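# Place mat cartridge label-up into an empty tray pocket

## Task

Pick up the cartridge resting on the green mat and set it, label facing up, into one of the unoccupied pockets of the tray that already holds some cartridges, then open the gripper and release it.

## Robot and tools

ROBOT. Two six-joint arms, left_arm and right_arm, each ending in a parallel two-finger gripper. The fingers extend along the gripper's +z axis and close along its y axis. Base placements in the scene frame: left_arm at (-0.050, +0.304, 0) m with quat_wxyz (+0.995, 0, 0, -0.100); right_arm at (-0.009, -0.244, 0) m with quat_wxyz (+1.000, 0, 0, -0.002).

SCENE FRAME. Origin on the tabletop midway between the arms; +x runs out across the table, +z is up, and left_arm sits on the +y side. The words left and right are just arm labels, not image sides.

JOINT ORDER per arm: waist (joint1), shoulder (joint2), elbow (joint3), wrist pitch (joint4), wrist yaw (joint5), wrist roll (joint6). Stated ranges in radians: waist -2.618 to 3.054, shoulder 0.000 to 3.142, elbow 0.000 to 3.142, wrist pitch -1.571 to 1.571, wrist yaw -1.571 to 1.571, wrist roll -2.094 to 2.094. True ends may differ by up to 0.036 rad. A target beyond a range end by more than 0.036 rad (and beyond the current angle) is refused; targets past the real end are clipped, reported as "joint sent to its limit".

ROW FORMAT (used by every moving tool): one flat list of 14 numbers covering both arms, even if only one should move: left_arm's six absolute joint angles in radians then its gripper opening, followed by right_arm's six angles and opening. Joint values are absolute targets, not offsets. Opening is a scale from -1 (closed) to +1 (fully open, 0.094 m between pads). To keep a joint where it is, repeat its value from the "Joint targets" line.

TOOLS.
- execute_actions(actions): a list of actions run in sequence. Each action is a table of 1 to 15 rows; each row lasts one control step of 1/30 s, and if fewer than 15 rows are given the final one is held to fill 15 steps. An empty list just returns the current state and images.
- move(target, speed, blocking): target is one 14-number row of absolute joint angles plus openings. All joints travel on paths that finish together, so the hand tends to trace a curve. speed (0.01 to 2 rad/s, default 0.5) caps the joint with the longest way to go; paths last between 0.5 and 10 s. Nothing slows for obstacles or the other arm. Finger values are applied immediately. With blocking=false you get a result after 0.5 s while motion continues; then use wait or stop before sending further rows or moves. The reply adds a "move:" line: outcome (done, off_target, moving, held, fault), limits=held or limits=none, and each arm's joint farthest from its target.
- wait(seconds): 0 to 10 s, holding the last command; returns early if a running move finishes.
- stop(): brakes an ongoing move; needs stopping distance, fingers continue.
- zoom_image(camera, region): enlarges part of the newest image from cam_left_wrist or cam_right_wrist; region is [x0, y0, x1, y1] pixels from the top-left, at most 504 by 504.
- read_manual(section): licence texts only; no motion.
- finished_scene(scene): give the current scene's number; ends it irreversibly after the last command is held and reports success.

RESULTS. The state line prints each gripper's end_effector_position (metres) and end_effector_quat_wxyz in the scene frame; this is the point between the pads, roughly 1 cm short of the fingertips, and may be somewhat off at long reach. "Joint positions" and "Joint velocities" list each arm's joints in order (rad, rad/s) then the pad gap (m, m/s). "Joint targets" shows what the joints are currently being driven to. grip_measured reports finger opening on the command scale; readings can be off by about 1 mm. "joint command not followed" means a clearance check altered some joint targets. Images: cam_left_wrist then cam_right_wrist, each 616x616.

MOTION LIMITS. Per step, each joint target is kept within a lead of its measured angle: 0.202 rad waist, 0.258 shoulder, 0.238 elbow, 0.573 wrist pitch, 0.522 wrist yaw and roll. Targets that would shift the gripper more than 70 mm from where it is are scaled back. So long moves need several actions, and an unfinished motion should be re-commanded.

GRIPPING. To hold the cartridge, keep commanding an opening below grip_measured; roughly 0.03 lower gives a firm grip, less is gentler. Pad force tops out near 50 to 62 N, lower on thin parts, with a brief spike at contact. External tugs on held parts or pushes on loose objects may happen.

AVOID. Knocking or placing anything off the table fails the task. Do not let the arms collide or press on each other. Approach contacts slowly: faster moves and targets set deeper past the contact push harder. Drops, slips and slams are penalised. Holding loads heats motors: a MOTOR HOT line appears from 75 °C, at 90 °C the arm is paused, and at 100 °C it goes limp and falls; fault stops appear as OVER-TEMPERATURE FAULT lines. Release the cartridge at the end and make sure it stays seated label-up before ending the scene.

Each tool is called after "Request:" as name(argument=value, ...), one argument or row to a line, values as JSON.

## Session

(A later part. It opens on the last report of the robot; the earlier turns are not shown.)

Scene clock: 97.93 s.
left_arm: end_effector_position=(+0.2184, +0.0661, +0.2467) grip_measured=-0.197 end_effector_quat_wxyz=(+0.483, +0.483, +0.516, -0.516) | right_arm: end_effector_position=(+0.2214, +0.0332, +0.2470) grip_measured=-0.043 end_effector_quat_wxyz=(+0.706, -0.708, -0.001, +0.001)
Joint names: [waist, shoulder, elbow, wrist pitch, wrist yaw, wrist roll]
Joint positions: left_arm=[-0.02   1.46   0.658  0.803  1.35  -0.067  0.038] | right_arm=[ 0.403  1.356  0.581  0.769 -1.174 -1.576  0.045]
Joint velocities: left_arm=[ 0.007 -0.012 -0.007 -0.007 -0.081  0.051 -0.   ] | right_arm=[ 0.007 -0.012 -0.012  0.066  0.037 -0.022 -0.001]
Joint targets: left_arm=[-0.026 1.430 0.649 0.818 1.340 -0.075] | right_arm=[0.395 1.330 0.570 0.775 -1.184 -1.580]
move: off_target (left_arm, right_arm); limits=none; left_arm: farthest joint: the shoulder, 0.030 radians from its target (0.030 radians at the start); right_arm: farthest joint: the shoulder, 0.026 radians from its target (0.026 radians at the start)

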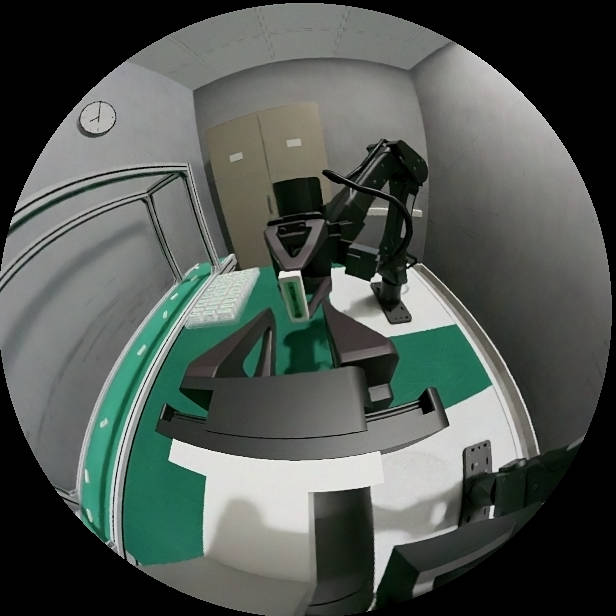

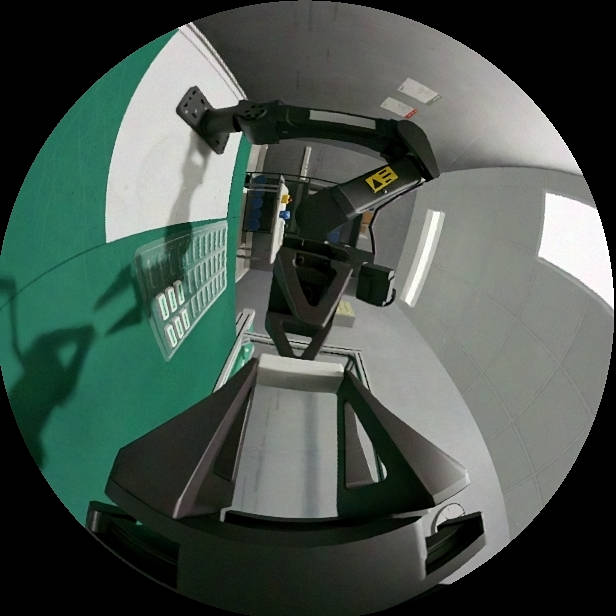

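Request:
move(
  target=[-0.066,1.43,0.649,0.818,1.277,0.01,-0.2,0.395,1.33,0.57,0.775,-1.184,-1.58,-0.065],
  speed=0.2,
)

Request:
zoom_image(
  camera="cam_left_wrist",
  region=[230,220,370,350],
)

Request:
zoom_image(
  camera="cam_right_wrist",
  region=[230,270,390,410],
)

Scene clock: 104.43 s.
left_arm: end_effector_position=(+0.2201, +0.0557, +0.2468) grip_measured=-0.197 end_effector_quat_wxyz=(+0.507, +0.496, +0.504, -0.493) | right_arm: end_effector_position=(+0.2214, +0.0332, +0.2471) grip_measured=-0.043 end_effector_quat_wxyz=(+0.706, -0.708, -0.001, +0.001)
Joint names: [waist, shoulder, elbow, wrist pitch, wrist yaw, wrist roll]
Joint positions: left_arm=[-0.059  1.46   0.658  0.803  1.287  0.005  0.038] | right_arm=[ 0.403  1.356  0.581  0.77  -1.174 -1.576  0.045]
Joint velocities: left_arm=[-0.002 -0.007  0.002 -0.007  0.007  0.037 -0.   ] | right_arm=[-0.017  0.017 -0.012  0.037 -0.022  0.081 -0.001]
Joint targets: left_arm=[-0.066 1.430 0.649 0.818 1.277 0.010] | right_arm=[0.395 1.330 0.570 0.775 -1.184 -1.580]
move: off_target (left_arm, right_arm); limits=none; left_arm: farthest joint: the shoulder, 0.030 radians from its target (0.030 radians at the start); right_arm: farthest joint: the shoulder, 0.026 radians from its target (0.026 radians at the start)

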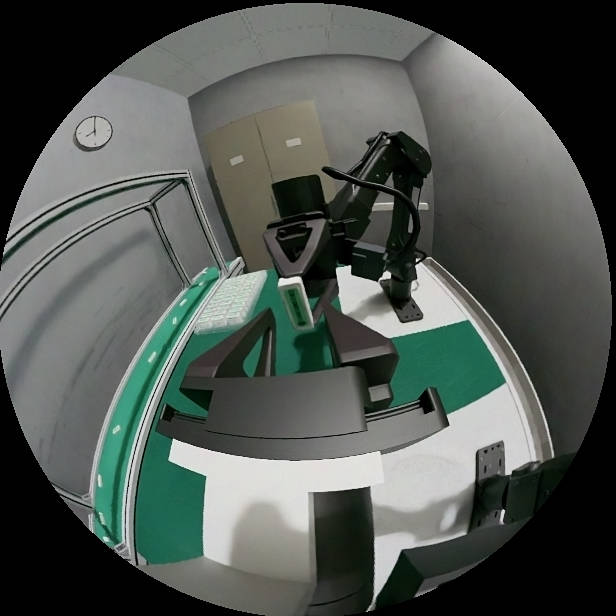

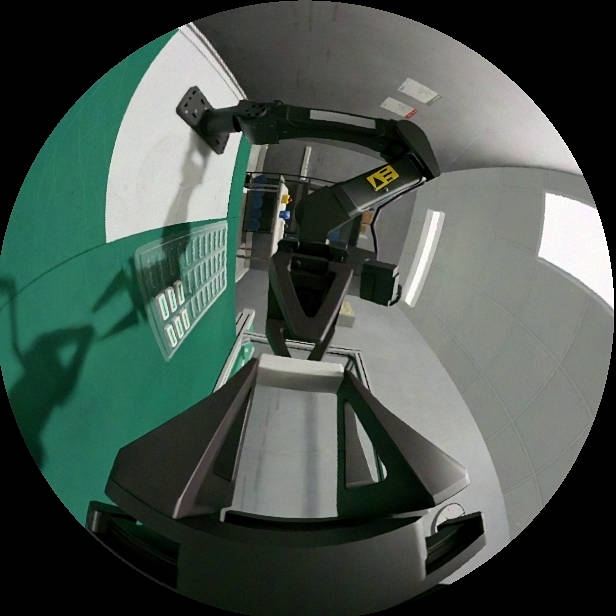

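Region (230, 220, 370, 350) of cam_left_wrist's 616x616 image, scaled by 3.600, with more detail than that image has; it fills the top 468 rows of this view, and the rest is white.

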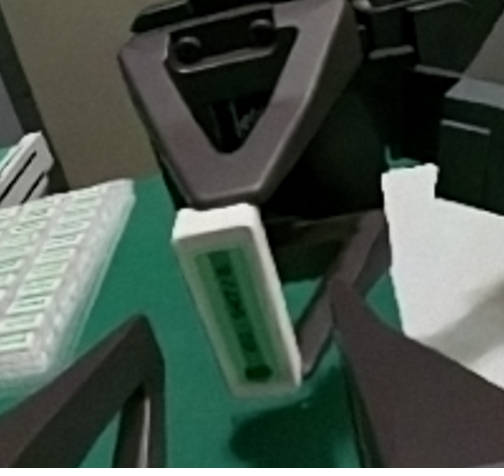

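Region (230, 270, 390, 410) of cam_right_wrist's 616x616 image, scaled by 3.150, with more detail than that image has; it fills the top 441 rows of this view, and the rest is white.

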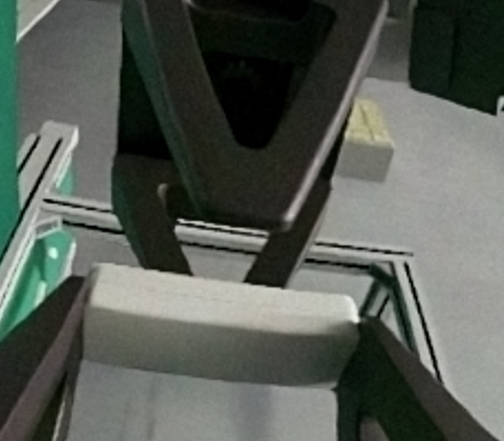

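Request:
move(
  target=[-0.098,1.43,0.649,0.818,1.235,0.01,-0.4,0.395,1.33,0.57,0.775,-1.184,-1.58,-0.065],
  speed=0.1,
)

Request:
zoom_image(
  camera="cam_left_wrist",
  region=[230,220,370,350],
)

Request:
zoom_image(
  camera="cam_right_wrist",
  region=[230,270,390,410],
)

Scene clock: 112.67 s.
left_arm: end_effector_position=(+0.2194, +0.0472, +0.2468) grip_measured=-0.397 end_effector_quat_wxyz=(+0.510, +0.493, +0.506, -0.490) | right_arm: end_effector_position=(+0.2214, +0.0332, +0.2471) grip_measured=-0.043 end_effector_quat_wxyz=(+0.706, -0.708, -0.001, +0.001)
Joint names: [waist, shoulder, elbow, wrist pitch, wrist yaw, wrist roll]
Joint positions: left_arm=[-0.092  1.46   0.658  0.803  1.245  0.006  0.028] | right_arm=[ 0.403  1.356  0.581  0.77  -1.174 -1.576  0.045]
Joint velocities: left_arm=[-0.007  0.022 -0.002 -0.022 -0.095 -0.007 -0.   ] | right_arm=[ 0.002  0.007 -0.007 -0.051  0.022  0.037  0.   ]
Joint targets: left_arm=[-0.098 1.430 0.649 0.818 1.235 0.010] | right_arm=[0.395 1.330 0.570 0.775 -1.184 -1.580]
move: off_target (left_arm, right_arm); limits=none; left_arm: farthest joint: the shoulder, 0.030 radians from its target (0.030 radians at the start); right_arm: farthest joint: the shoulder, 0.026 radians from its target (0.026 radians at the start)

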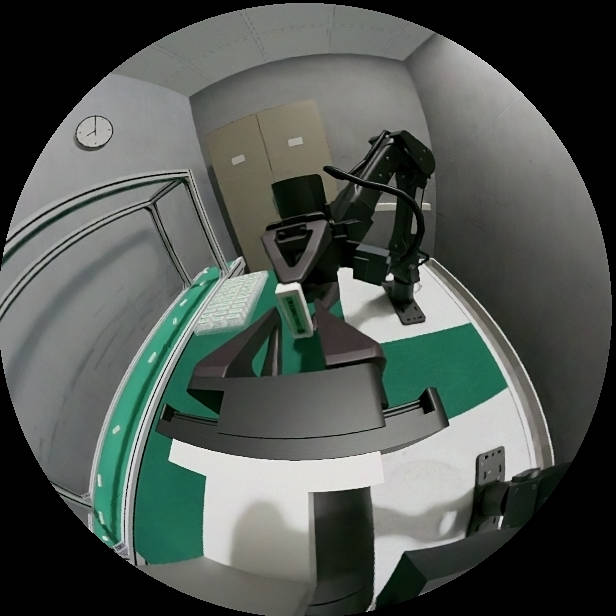

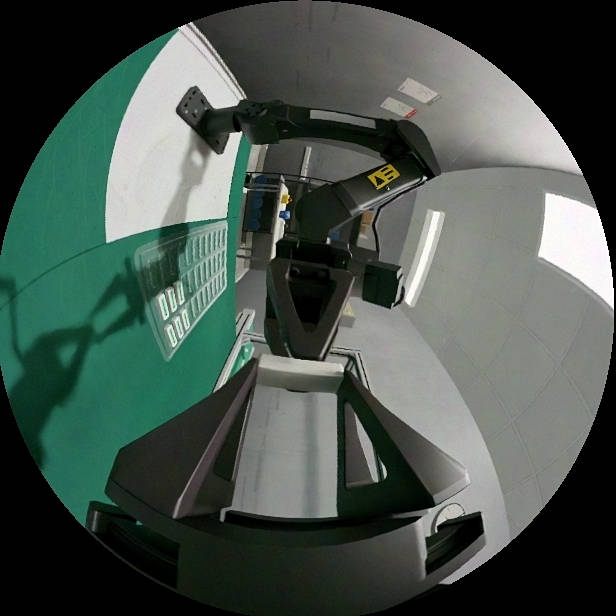

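Region (230, 220, 370, 350) of cam_left_wrist's 616x616 image, scaled by 3.600, with more detail than that image has; it fills the top 468 rows of this view, and the rest is white.

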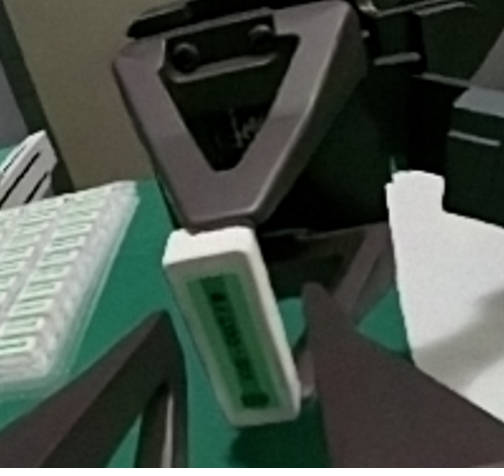

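Region (230, 270, 390, 410) of cam_right_wrist's 616x616 image, scaled by 3.150, with more detail than that image has; it fills the top 441 rows of this view, and the rest is white.

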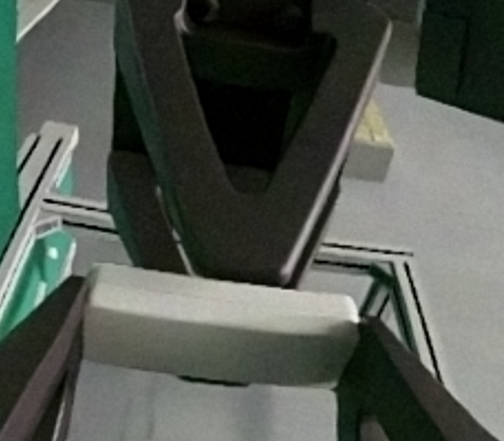

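Request:
execute_actions(
  actions=[
    [[-0.098,1.43,0.649,0.818,1.225,0.01,-0.43,0.395,1.33,0.57,0.775,-1.184,-1.58,-0.065],[-0.098,1.43,0.649,0.818,1.225,0.01,-0.46,0.395,1.33,0.57,0.775,-1.184,-1.58,-0.065],[-0.098,1.43,0.649,0.818,1.225,0.01,-0.49,0.395,1.33,0.57,0.775,-1.184,-1.58,-0.065],[-0.098,1.43,0.649,0.818,1.225,0.01,-0.52,0.395,1.33,0.57,0.775,-1.184,-1.58,-0.065],[-0.098,1.43,0.649,0.818,1.225,0.01,-0.55,0.395,1.33,0.57,0.775,-1.184,-1.58,-0.065],[-0.098,1.43,0.649,0.818,1.225,0.01,-0.58,0.395,1.33,0.57,0.775,-1.184,-1.58,-0.065],[-0.098,1.43,0.649,0.818,1.225,0.01,-0.6,0.395,1.33,0.57,0.775,-1.184,-1.58,-0.065]],
  ],
)

Request:
zoom_image(
  camera="cam_left_wrist",
  region=[230,220,370,350],
)

Request:
zoom_image(
  camera="cam_right_wrist",
  region=[230,270,390,410],
)

Scene clock: 118.07 s.
left_arm: end_effector_position=(+0.2211, +0.0473, +0.2468) grip_measured=-0.597 end_effector_quat_wxyz=(+0.512, +0.491, +0.509, -0.488) | right_arm: end_effector_position=(+0.2214, +0.0332, +0.2471) grip_measured=-0.043 end_effector_quat_wxyz=(+0.706, -0.708, -0.001, +0.001)
Joint names: [waist, shoulder, elbow, wrist pitch, wrist yaw, wrist roll]
Joint positions: left_arm=[-0.092  1.46   0.658  0.803  1.236  0.006  0.019] | right_arm=[ 0.403  1.356  0.581  0.77  -1.174 -1.576  0.045]
Joint velocities: left_arm=[ 0.017 -0.007 -0.012  0.007  0.022  0.037  0.001] | right_arm=[ 0.002 -0.022  0.002 -0.051 -0.037  0.022 -0.001]
Joint targets: left_arm=[-0.098 1.430 0.649 0.818 1.225 0.010] | right_arm=[0.395 1.330 0.570 0.775 -1.184 -1.580]

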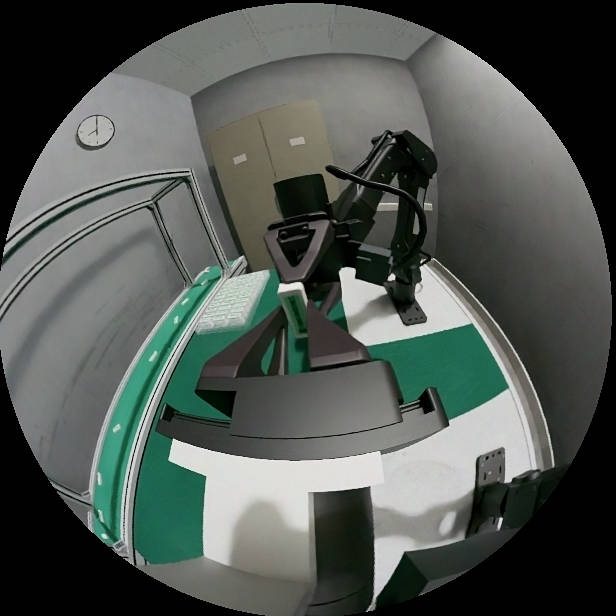

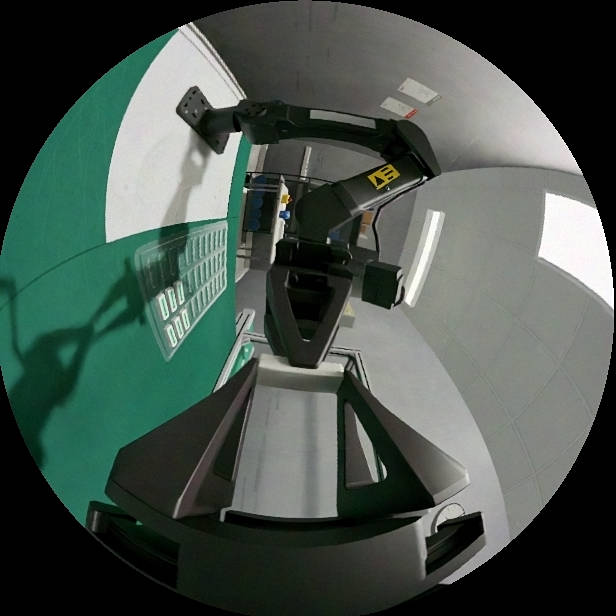

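Region (230, 220, 370, 350) of cam_left_wrist's 616x616 image, scaled by 3.600, with more detail than that image has; it fills the top 468 rows of this view, and the rest is white.

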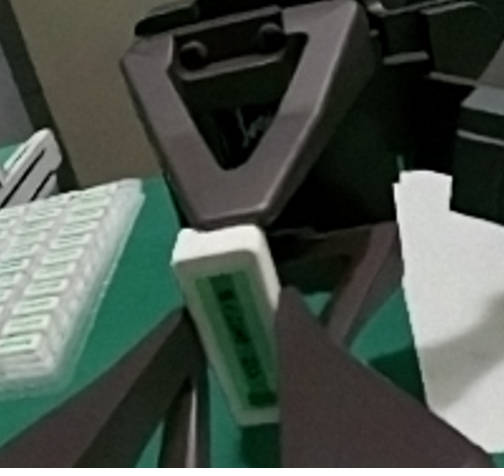

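Region (230, 270, 390, 410) of cam_right_wrist's 616x616 image, scaled by 3.150, with more detail than that image has; it fills the top 441 rows of this view, and the rest is white.

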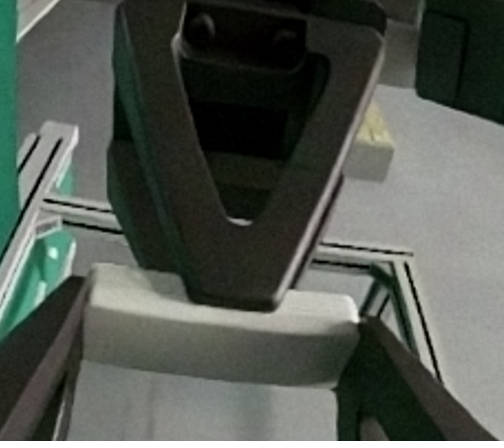

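Good depth (~6 mm). Close.

Request:
execute_actions(
  actions=[
    [[-0.098,1.43,0.649,0.818,1.225,0.01,-0.62,0.395,1.33,0.57,0.775,-1.184,-1.58,-0.065],[-0.098,1.43,0.649,0.818,1.225,0.01,-0.63,0.395,1.33,0.57,0.775,-1.184,-1.58,-0.065],[-0.098,1.43,0.649,0.818,1.225,0.01,-0.64,0.395,1.33,0.57,0.775,-1.184,-1.58,-0.065],[-0.098,1.43,0.649,0.818,1.225,0.01,-0.65,0.395,1.33,0.57,0.775,-1.184,-1.58,-0.065],[-0.098,1.43,0.649,0.818,1.225,0.01,-0.66,0.395,1.33,0.57,0.775,-1.184,-1.58,-0.065],[-0.098,1.43,0.649,0.818,1.225,0.01,-0.67,0.395,1.33,0.57,0.775,-1.184,-1.58,-0.065],[-0.098,1.43,0.649,0.818,1.225,0.01,-0.69,0.395,1.33,0.57,0.775,-1.184,-1.58,-0.065]],
  ],
)

Scene clock: 122.13 s.
left_arm: end_effector_position=(+0.2209, +0.0471, +0.2468) grip_measured=-0.665 end_effector_quat_wxyz=(+0.512, +0.491, +0.508, -0.488) | right_arm: end_effector_position=(+0.2216, +0.0330, +0.2472) grip_measured=-0.043 end_effector_quat_wxyz=(+0.706, -0.708, -0.003, -0.001)
Joint names: [waist, shoulder, elbow, wrist pitch, wrist yaw, wrist roll]
Joint positions: left_arm=[-0.092  1.46   0.658  0.803  1.236  0.006  0.016] | right_arm=[ 0.402  1.356  0.581  0.77  -1.174 -1.581  0.045]
Joint velocities: left_arm=[-0.012 -0.012 -0.002 -0.066  0.007  0.022  0.001] | right_arm=[-0.017 -0.022  0.002  0.022 -0.022  0.022  0.   ]
Joint targets: left_arm=[-0.098 1.430 0.649 0.818 1.225 0.010] | right_arm=[0.395 1.330 0.570 0.775 -1.184 -1.580]

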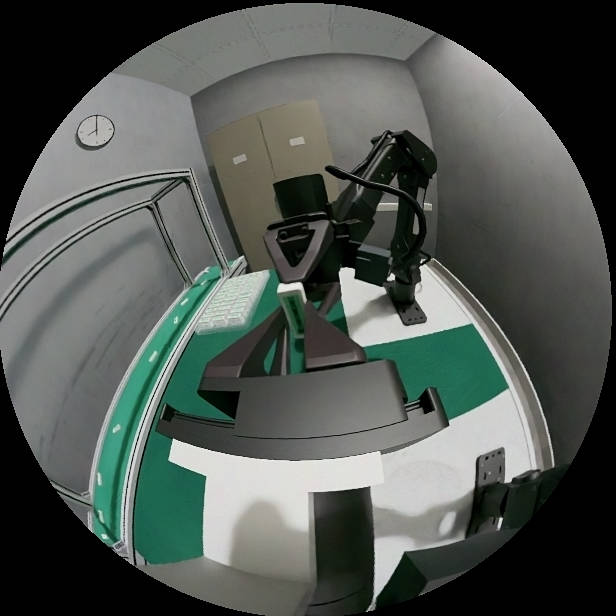

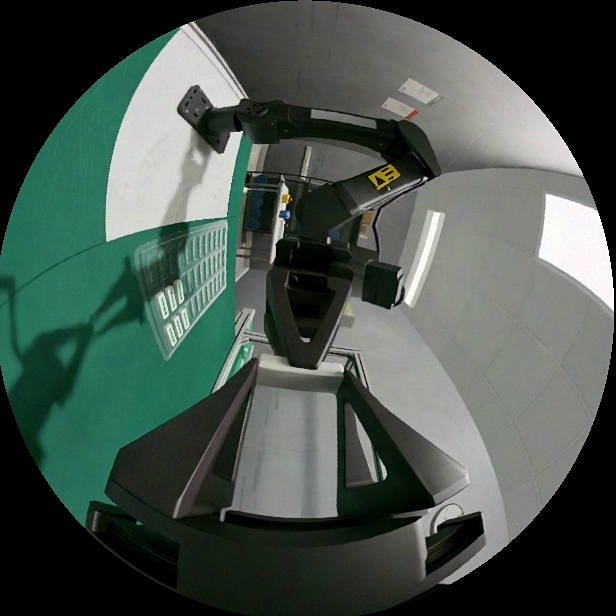

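Request:
execute_actions(
  actions=[
    [[-0.098,1.43,0.649,0.818,1.225,0.01,-0.7,0.395,1.33,0.57,0.775,-1.184,-1.58,-0.045],[-0.098,1.43,0.649,0.818,1.225,0.01,-0.7,0.395,1.33,0.57,0.775,-1.184,-1.58,-0.02],[-0.098,1.43,0.649,0.818,1.225,0.01,-0.7,0.395,1.33,0.57,0.775,-1.184,-1.58,0.02],[-0.098,1.43,0.649,0.818,1.225,0.01,-0.7,0.395,1.33,0.57,0.775,-1.184,-1.58,0.3]],
  ],
)

Request:
move(
  target=[-0.098,1.43,0.649,0.818,1.225,0.01,-0.7,0.1,1.33,0.57,0.775,-1.45,-1.58,0.3],
  speed=0.6,
)

Request:
move(
  target=[0.2,1.805,1.36,-1.10,-0.01,0.01,-0.7,0.1,1.33,0.57,0.775,-1.45,-1.58,0.3],
  speed=1.0,
)

Scene clock: 131.47 s.
left_arm: end_effector_position=(+0.2212, +0.0471, +0.2468) grip_measured=-0.665 end_effector_quat_wxyz=(+0.512, +0.491, +0.509, -0.487) | right_arm: end_effector_position=(+0.2216, +0.0330, +0.2472) grip_measured=+0.298 end_effector_quat_wxyz=(+0.706, -0.708, -0.003, -0.001)
Joint names: [waist, shoulder, elbow, wrist pitch, wrist yaw, wrist roll]
Joint positions: left_arm=[-0.092  1.46   0.658  0.803  1.234  0.006  0.016] | right_arm=[ 0.402  1.356  0.581  0.771 -1.174 -1.581  0.061]
Joint velocities: left_arm=[-0.017  0.002 -0.017 -0.007  0.022 -0.022 -0.001] | right_arm=[-0.007  0.017 -0.002  0.037 -0.007 -0.022  0.   ]
Joint targets: left_arm=[-0.098 1.430 0.649 0.818 1.225 0.010] | right_arm=[0.395 1.330 0.570 0.775 -1.184 -1.580]

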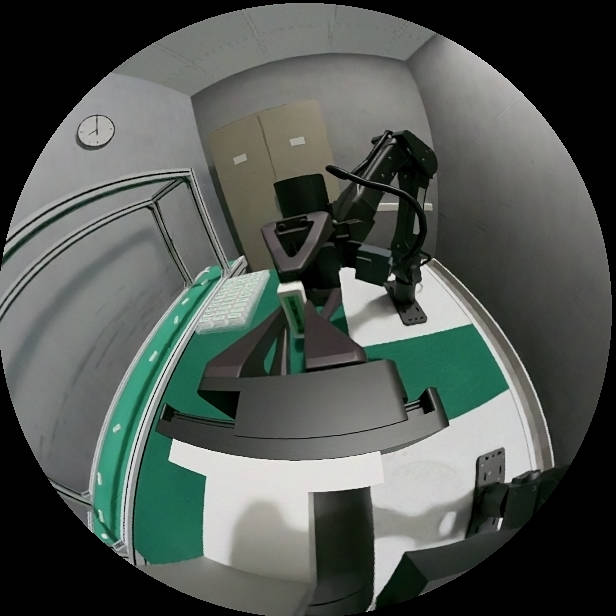

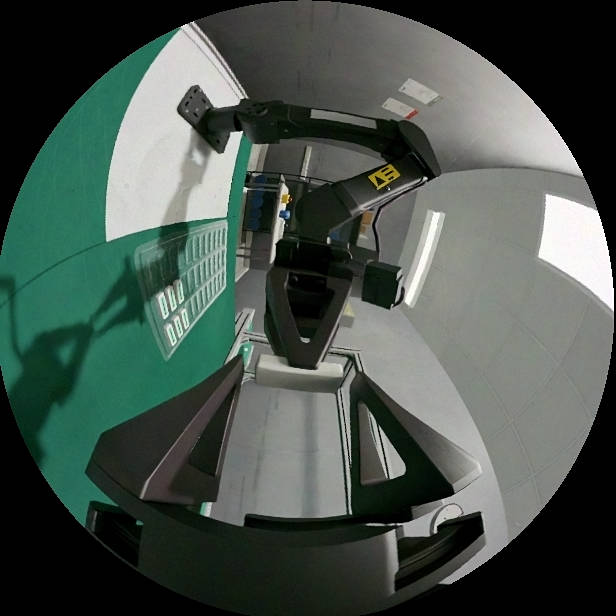

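Scene clock: 132.77 s.
left_arm: end_effector_position=(+0.2212, +0.0471, +0.2468) grip_measured=-0.665 end_effector_quat_wxyz=(+0.512, +0.491, +0.509, -0.487) | right_arm: end_effector_position=(+0.2461, -0.0391, +0.2476) grip_measured=+0.298 end_effector_quat_wxyz=(+0.707, -0.707, +0.008, -0.013)
Joint names: [waist, shoulder, elbow, wrist pitch, wrist yaw, wrist roll]
Joint positions: left_arm=[-0.092  1.46   0.658  0.803  1.234  0.006  0.016] | right_arm=[ 0.105  1.356  0.581  0.772 -1.439 -1.581  0.061]
Joint velocities: left_arm=[-0.012 -0.012 -0.007 -0.007  0.022 -0.037 -0.001] | right_arm=[ 0.002  0.007  0.002  0.007 -0.007  0.037  0.   ]
Joint targets: left_arm=[-0.098 1.430 0.649 0.818 1.225 0.010] | right_arm=[0.100 1.330 0.570 0.775 -1.450 -1.580]
move: off_target (left_arm, right_arm); limits=none; left_arm: farthest joint: the shoulder, 0.030 radians from its target (0.030 radians at the start); right_arm: farthest joint: the shoulder, 0.026 radians from its target (0.026 radians at the start)

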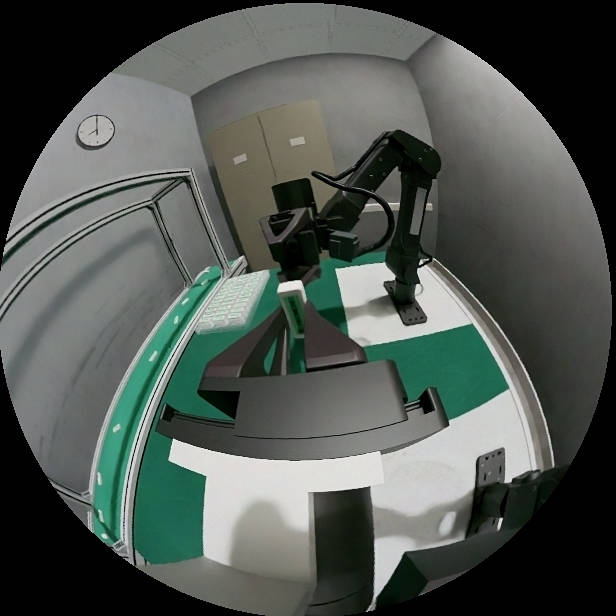

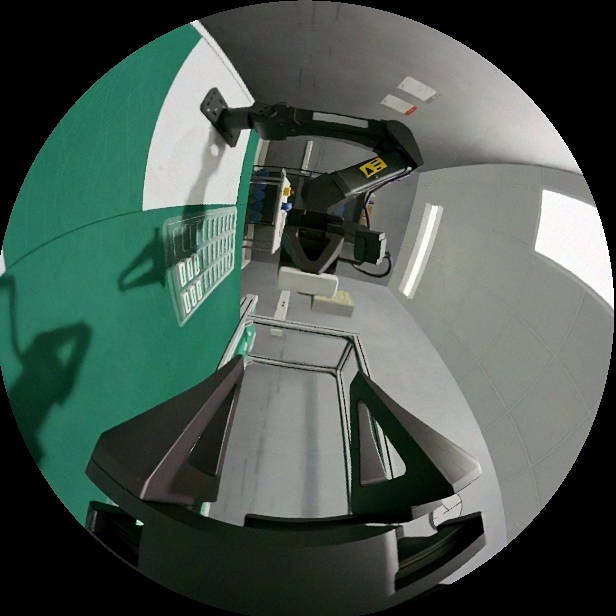

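Scene clock: 135.57 s.
left_arm: end_effector_position=(+0.2744, +0.3033, +0.0673) grip_measured=-0.666 end_effector_quat_wxyz=(-0.003, +0.006, +1.000, +0.001) | right_arm: end_effector_position=(+0.2459, -0.0391, +0.2476) grip_measured=+0.298 end_effector_quat_wxyz=(+0.707, -0.707, +0.008, -0.013)
Joint names: [waist, shoulder, elbow, wrist pitch, wrist yaw, wrist roll]
Joint positions: left_arm=[ 0.196  1.803  1.323 -1.097 -0.002  0.006  0.016] | right_arm=[ 0.105  1.356  0.581  0.772 -1.44  -1.581  0.061]
Joint velocities: left_arm=[ 0.002  0.022  0.007 -0.022 -0.022  0.037 -0.   ] | right_arm=[-0.012 -0.002  0.002  0.022  0.022 -0.007 -0.   ]
Joint targets: left_arm=[0.200 1.805 1.360 -1.100 -0.010 0.010] | right_arm=[0.100 1.330 0.570 0.775 -1.450 -1.580]
move: off_target (left_arm, right_arm); limits=none; left_arm: farthest joint: the elbow, 0.037 radians from its target (0.702 radians at the start); right_arm: farthest joint: the shoulder, 0.026 radians from its target (0.026 radians at the start)

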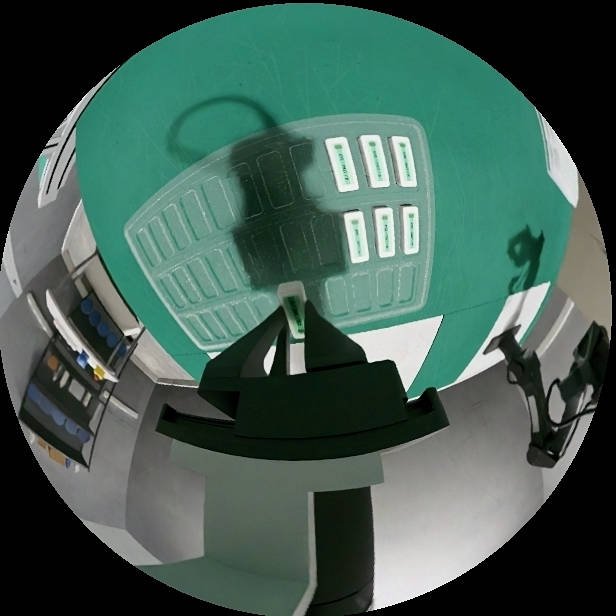

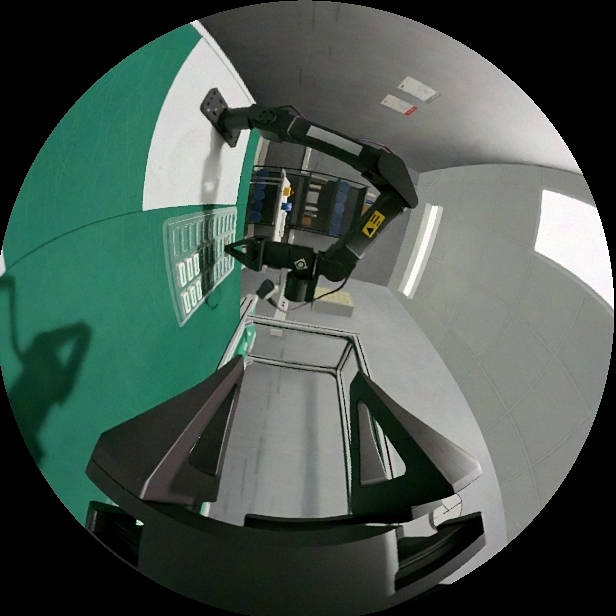

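Request:
move(
  target=[0.178,1.909,1.384,-0.998,-0.01,0.01,-0.7,0.1,1.33,0.57,0.775,-1.45,-1.58,0.3],
  speed=0.3,
)

Request:
zoom_image(
  camera="cam_left_wrist",
  region=[200,170,440,350],
)

Scene clock: 140.43 s.
left_arm: end_effector_position=(+0.2954, +0.2992, +0.0384) grip_measured=-0.666 end_effector_quat_wxyz=(-0.005, +0.012, +1.000, +0.001) | right_arm: end_effector_position=(+0.2459, -0.0391, +0.2476) grip_measured=+0.298 end_effector_quat_wxyz=(+0.707, -0.707, +0.008, -0.013)
Joint names: [waist, shoulder, elbow, wrist pitch, wrist yaw, wrist roll]
Joint positions: left_arm=[ 0.184  1.914  1.349 -1.017 -0.003  0.006  0.016] | right_arm=[ 0.105  1.356  0.581  0.772 -1.44  -1.581  0.061]
Joint velocities: left_arm=[-0.027 -0.037 -0.007 -0.066 -0.007 -0.007  0.   ] | right_arm=[ 0.007 -0.002 -0.022  0.022  0.022  0.022 -0.   ]
Joint targets: left_arm=[0.178 1.909 1.384 -0.998 -0.010 0.010] | right_arm=[0.100 1.330 0.570 0.775 -1.450 -1.580]
move: off_target (left_arm, right_arm); limits=none; left_arm: farthest joint: the elbow, 0.035 radians from its target (0.061 radians at the start); right_arm: farthest joint: the shoulder, 0.026 radians from its target (0.026 radians at the start)

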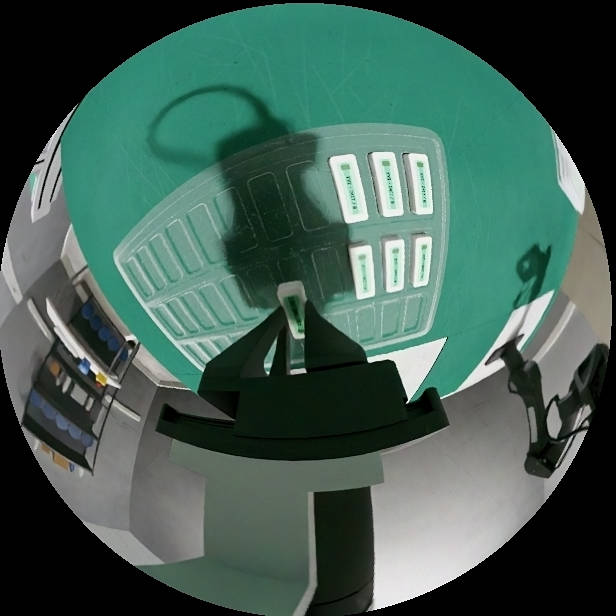

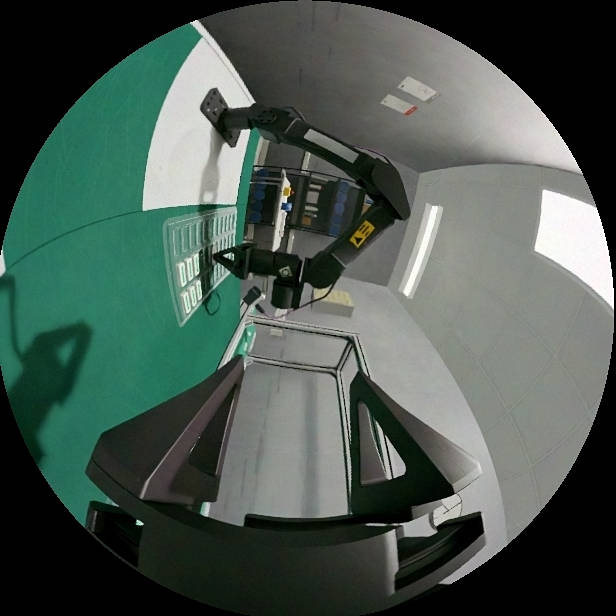

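Region (200, 170, 440, 350) of cam_left_wrist's 616x616 image, scaled by 2.100, with more detail than that image has; it fills the top 378 rows of this view, and the rest is white.

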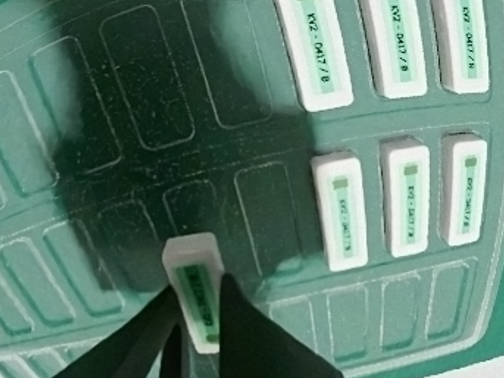

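Request:
move(
  target=[0.178,1.935,1.384,-0.963,-0.01,0.01,-0.7,0.1,1.33,0.57,0.775,-1.45,-1.58,0.3],
  speed=0.1,
)

Request:
zoom_image(
  camera="cam_left_wrist",
  region=[230,230,390,350],
)

Scene clock: 146.10 s.
left_arm: end_effector_position=(+0.3023, +0.2991, +0.0312) grip_measured=-0.666 end_effector_quat_wxyz=(+0.001, +0.012, +1.000, +0.001) | right_arm: end_effector_position=(+0.2459, -0.0391, +0.2476) grip_measured=+0.298 end_effector_quat_wxyz=(+0.707, -0.707, +0.008, -0.013)
Joint names: [waist, shoulder, elbow, wrist pitch, wrist yaw, wrist roll]
Joint positions: left_arm=[ 0.184  1.936  1.349 -0.982 -0.003  0.006  0.016] | right_arm=[ 0.105  1.356  0.581  0.772 -1.44  -1.581  0.061]
Joint velocities: left_arm=[ 0.012 -0.017 -0.002  0.022  0.037 -0.022 -0.   ] | right_arm=[ 0.007 -0.042 -0.002 -0.081 -0.022  0.066 -0.001]
Joint targets: left_arm=[0.178 1.935 1.384 -0.963 -0.010 0.010] | right_arm=[0.100 1.330 0.570 0.775 -1.450 -1.580]
move: off_target (left_arm, right_arm); limits=none; left_arm: farthest joint: the elbow, 0.035 radians from its target (0.035 radians at the start); right_arm: farthest joint: the shoulder, 0.026 radians from its target (0.026 radians at the start)

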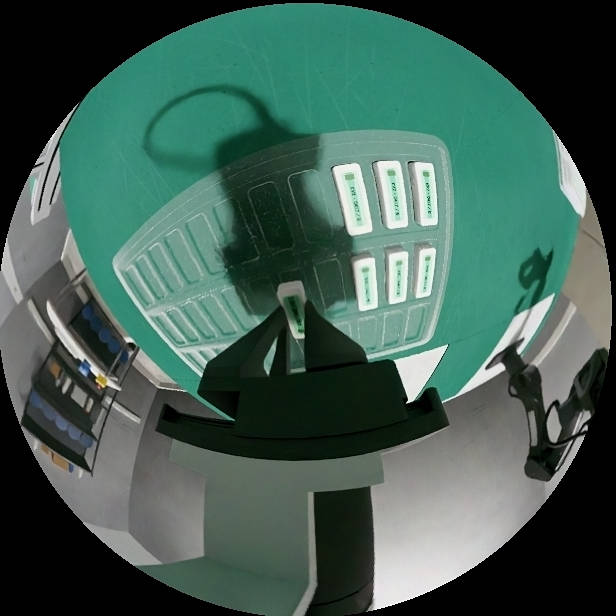

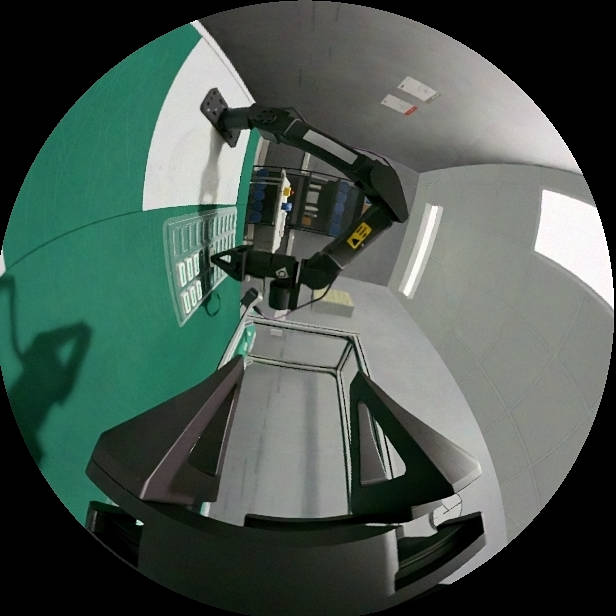

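Region (230, 230, 390, 350) of cam_left_wrist's 616x616 image, scaled by 3.150, with more detail than that image has; it fills the top 378 rows of this view, and the rest is white.

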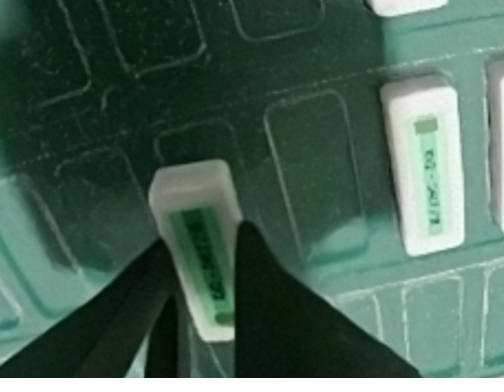

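Request:
move(
  target=[0.178,1.951,1.384,-0.949,-0.01,-0.088,-0.7,0.1,1.33,0.57,0.775,-1.45,-1.58,0.3],
  speed=0.15,
)

Request:
zoom_image(
  camera="cam_left_wrist",
  region=[230,230,390,350],
)

Scene clock: 151.37 s.
left_arm: end_effector_position=(+0.3042, +0.2990, +0.0256) grip_measured=-0.666 end_effector_quat_wxyz=(-0.000, -0.032, +0.999, +0.001) | right_arm: end_effector_position=(+0.2459, -0.0391, +0.2476) grip_measured=+0.298 end_effector_quat_wxyz=(+0.707, -0.707, +0.008, -0.013)
Joint names: [waist, shoulder, elbow, wrist pitch, wrist yaw, wrist roll]
Joint positions: left_arm=[ 0.184  1.952  1.349 -0.968 -0.003 -0.081  0.016] | right_arm=[ 0.105  1.356  0.581  0.772 -1.44  -1.581  0.061]
Joint velocities: left_arm=[-0.017  0.002  0.012 -0.007 -0.051 -0.081  0.001] | right_arm=[ 0.002 -0.017 -0.012  0.022 -0.022  0.066 -0.002]
Joint targets: left_arm=[0.178 1.951 1.384 -0.949 -0.010 -0.088] | right_arm=[0.100 1.330 0.570 0.775 -1.450 -1.580]
move: off_target (left_arm, right_arm); limits=none; left_arm: farthest joint: the elbow, 0.035 radians from its target (0.035 radians at the start); right_arm: farthest joint: the shoulder, 0.026 radians from its target (0.026 radians at the start)

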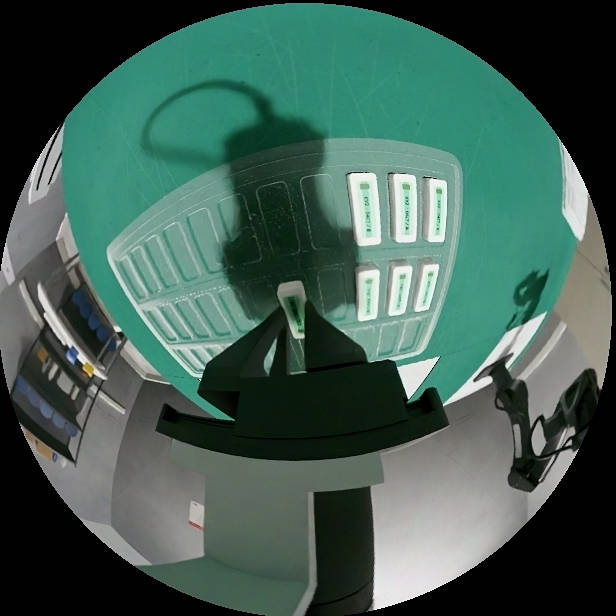

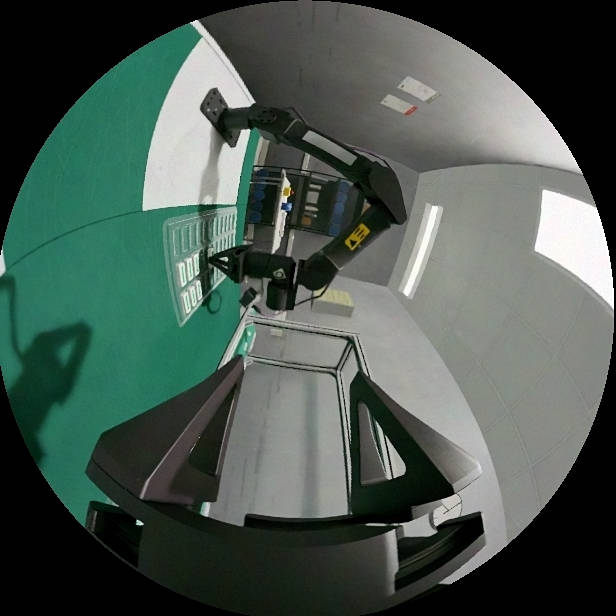

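Region (230, 230, 390, 350) of cam_left_wrist's 616x616 image, scaled by 3.150, with more detail than that image has; it fills the top 378 rows of this view, and the rest is white.

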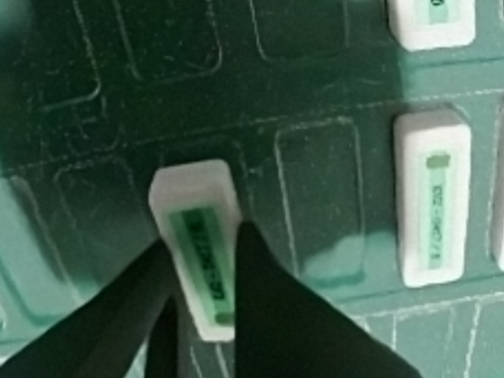

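Request:
zoom_image(
  camera="cam_left_wrist",
  region=[245,255,345,345],
)

Region (245, 255, 345, 345) of cam_left_wrist's 616x616 image, scaled by 5.040, with more detail than that image has; it fills the top 454 rows of this view, and the rest is white.

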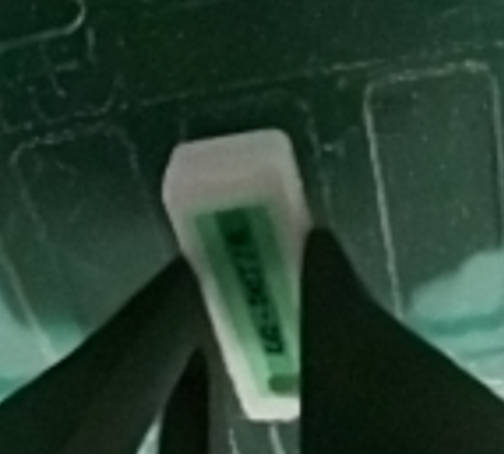

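Request:
move(
  target=[0.178,1.963,1.384,-0.943,0.018,-0.088,-0.7,0.1,1.33,0.57,0.775,-1.45,-1.58,0.3],
  speed=0.05,
)

Request:
zoom_image(
  camera="cam_left_wrist",
  region=[245,255,385,345],
)

Scene clock: 160.73 s.
left_arm: end_effector_position=(+0.3046, +0.2973, +0.0217) grip_measured=-0.666 end_effector_quat_wxyz=(-0.003, -0.032, +0.999, -0.003) | right_arm: end_effector_position=(+0.2459, -0.0391, +0.2476) grip_measured=+0.298 end_effector_quat_wxyz=(+0.707, -0.707, +0.008, -0.013)
Joint names: [waist, shoulder, elbow, wrist pitch, wrist yaw, wrist roll]
Joint positions: left_arm=[ 0.184  1.964  1.349 -0.961  0.007 -0.082  0.016] | right_arm=[ 0.105  1.356  0.581  0.772 -1.44  -1.581  0.061]
Joint velocities: left_arm=[-0.002 -0.002  0.007 -0.037 -0.007  0.007  0.001] | right_arm=[-0.002  0.012  0.022  0.007  0.007 -0.022 -0.001]
Joint targets: left_arm=[0.178 1.963 1.384 -0.943 0.018 -0.088] | right_arm=[0.100 1.330 0.570 0.775 -1.450 -1.580]
move: off_target (left_arm, right_arm); limits=none; left_arm: farthest joint: the elbow, 0.035 radians from its target (0.035 radians at the start); right_arm: farthest joint: the shoulder, 0.026 radians from its target (0.026 radians at the start)

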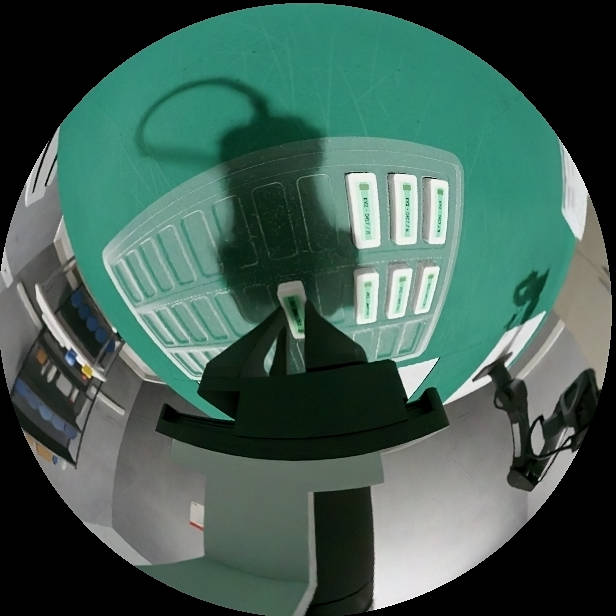

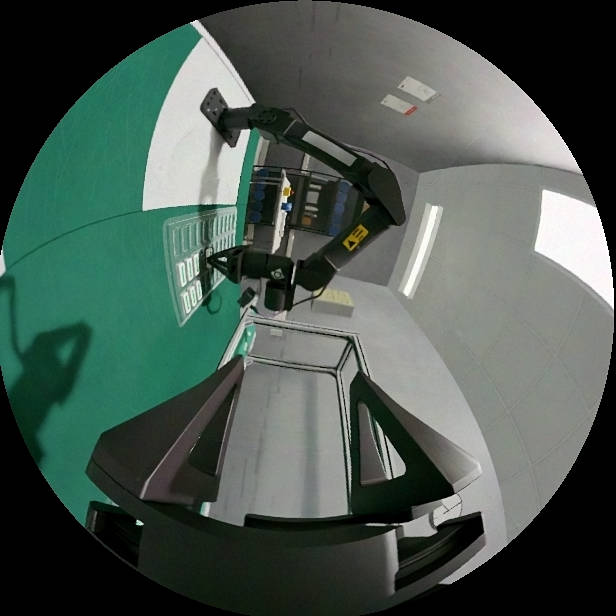

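Region (245, 255, 385, 345) of cam_left_wrist's 616x616 image, scaled by 3.600, with more detail than that image has; it fills the top 324 rows of this view, and the rest is white.

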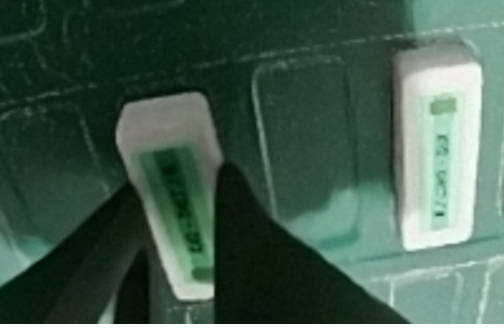

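Request:
move(
  target=[0.178,1.975,1.384,-0.943,0.018,-0.088,-0.7,0.1,1.33,0.57,0.775,-1.45,-1.58,0.3],
  speed=0.05,
)

Request:
zoom_image(
  camera="cam_left_wrist",
  region=[245,255,385,345],
)

Scene clock: 166.33 s.
left_arm: end_effector_position=(+0.3037, +0.2973, +0.0176) grip_measured=-0.666 end_effector_quat_wxyz=(-0.009, -0.032, +0.999, -0.003) | right_arm: end_effector_position=(+0.2459, -0.0391, +0.2476) grip_measured=+0.298 end_effector_quat_wxyz=(+0.707, -0.707, +0.008, -0.013)
Joint names: [waist, shoulder, elbow, wrist pitch, wrist yaw, wrist roll]
Joint positions: left_arm=[ 0.184  1.976  1.349 -0.96   0.007 -0.082  0.016] | right_arm=[ 0.105  1.356  0.581  0.772 -1.44  -1.581  0.061]
Joint velocities: left_arm=[-0.012  0.012  0.002 -0.007  0.007  0.007  0.   ] | right_arm=[-0.012  0.002 -0.012  0.022 -0.007 -0.081  0.001]
Joint targets: left_arm=[0.178 1.975 1.384 -0.943 0.018 -0.088] | right_arm=[0.100 1.330 0.570 0.775 -1.450 -1.580]
move: off_target (left_arm, right_arm); limits=none; left_arm: farthest joint: the elbow, 0.035 radians from its target (0.035 radians at the start); right_arm: farthest joint: the shoulder, 0.026 radians from its target (0.026 radians at the start)

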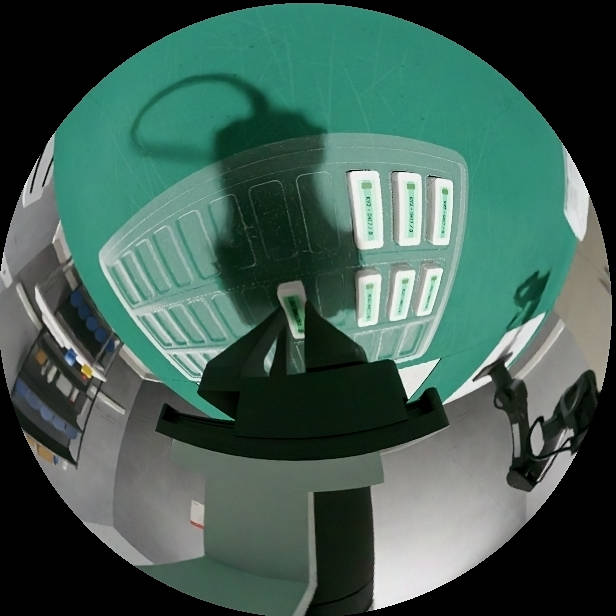

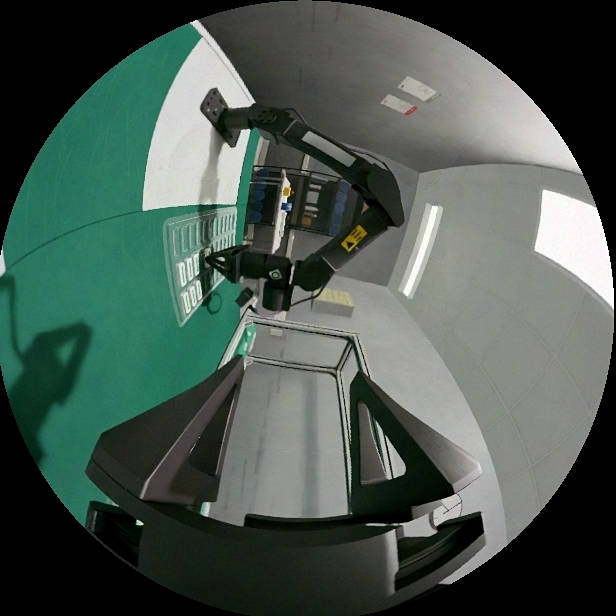

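Region (245, 255, 385, 345) of cam_left_wrist's 616x616 image, scaled by 3.600, with more detail than that image has; it fills the top 324 rows of this view, and the rest is white.

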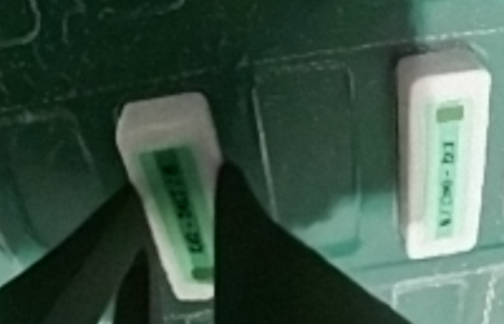

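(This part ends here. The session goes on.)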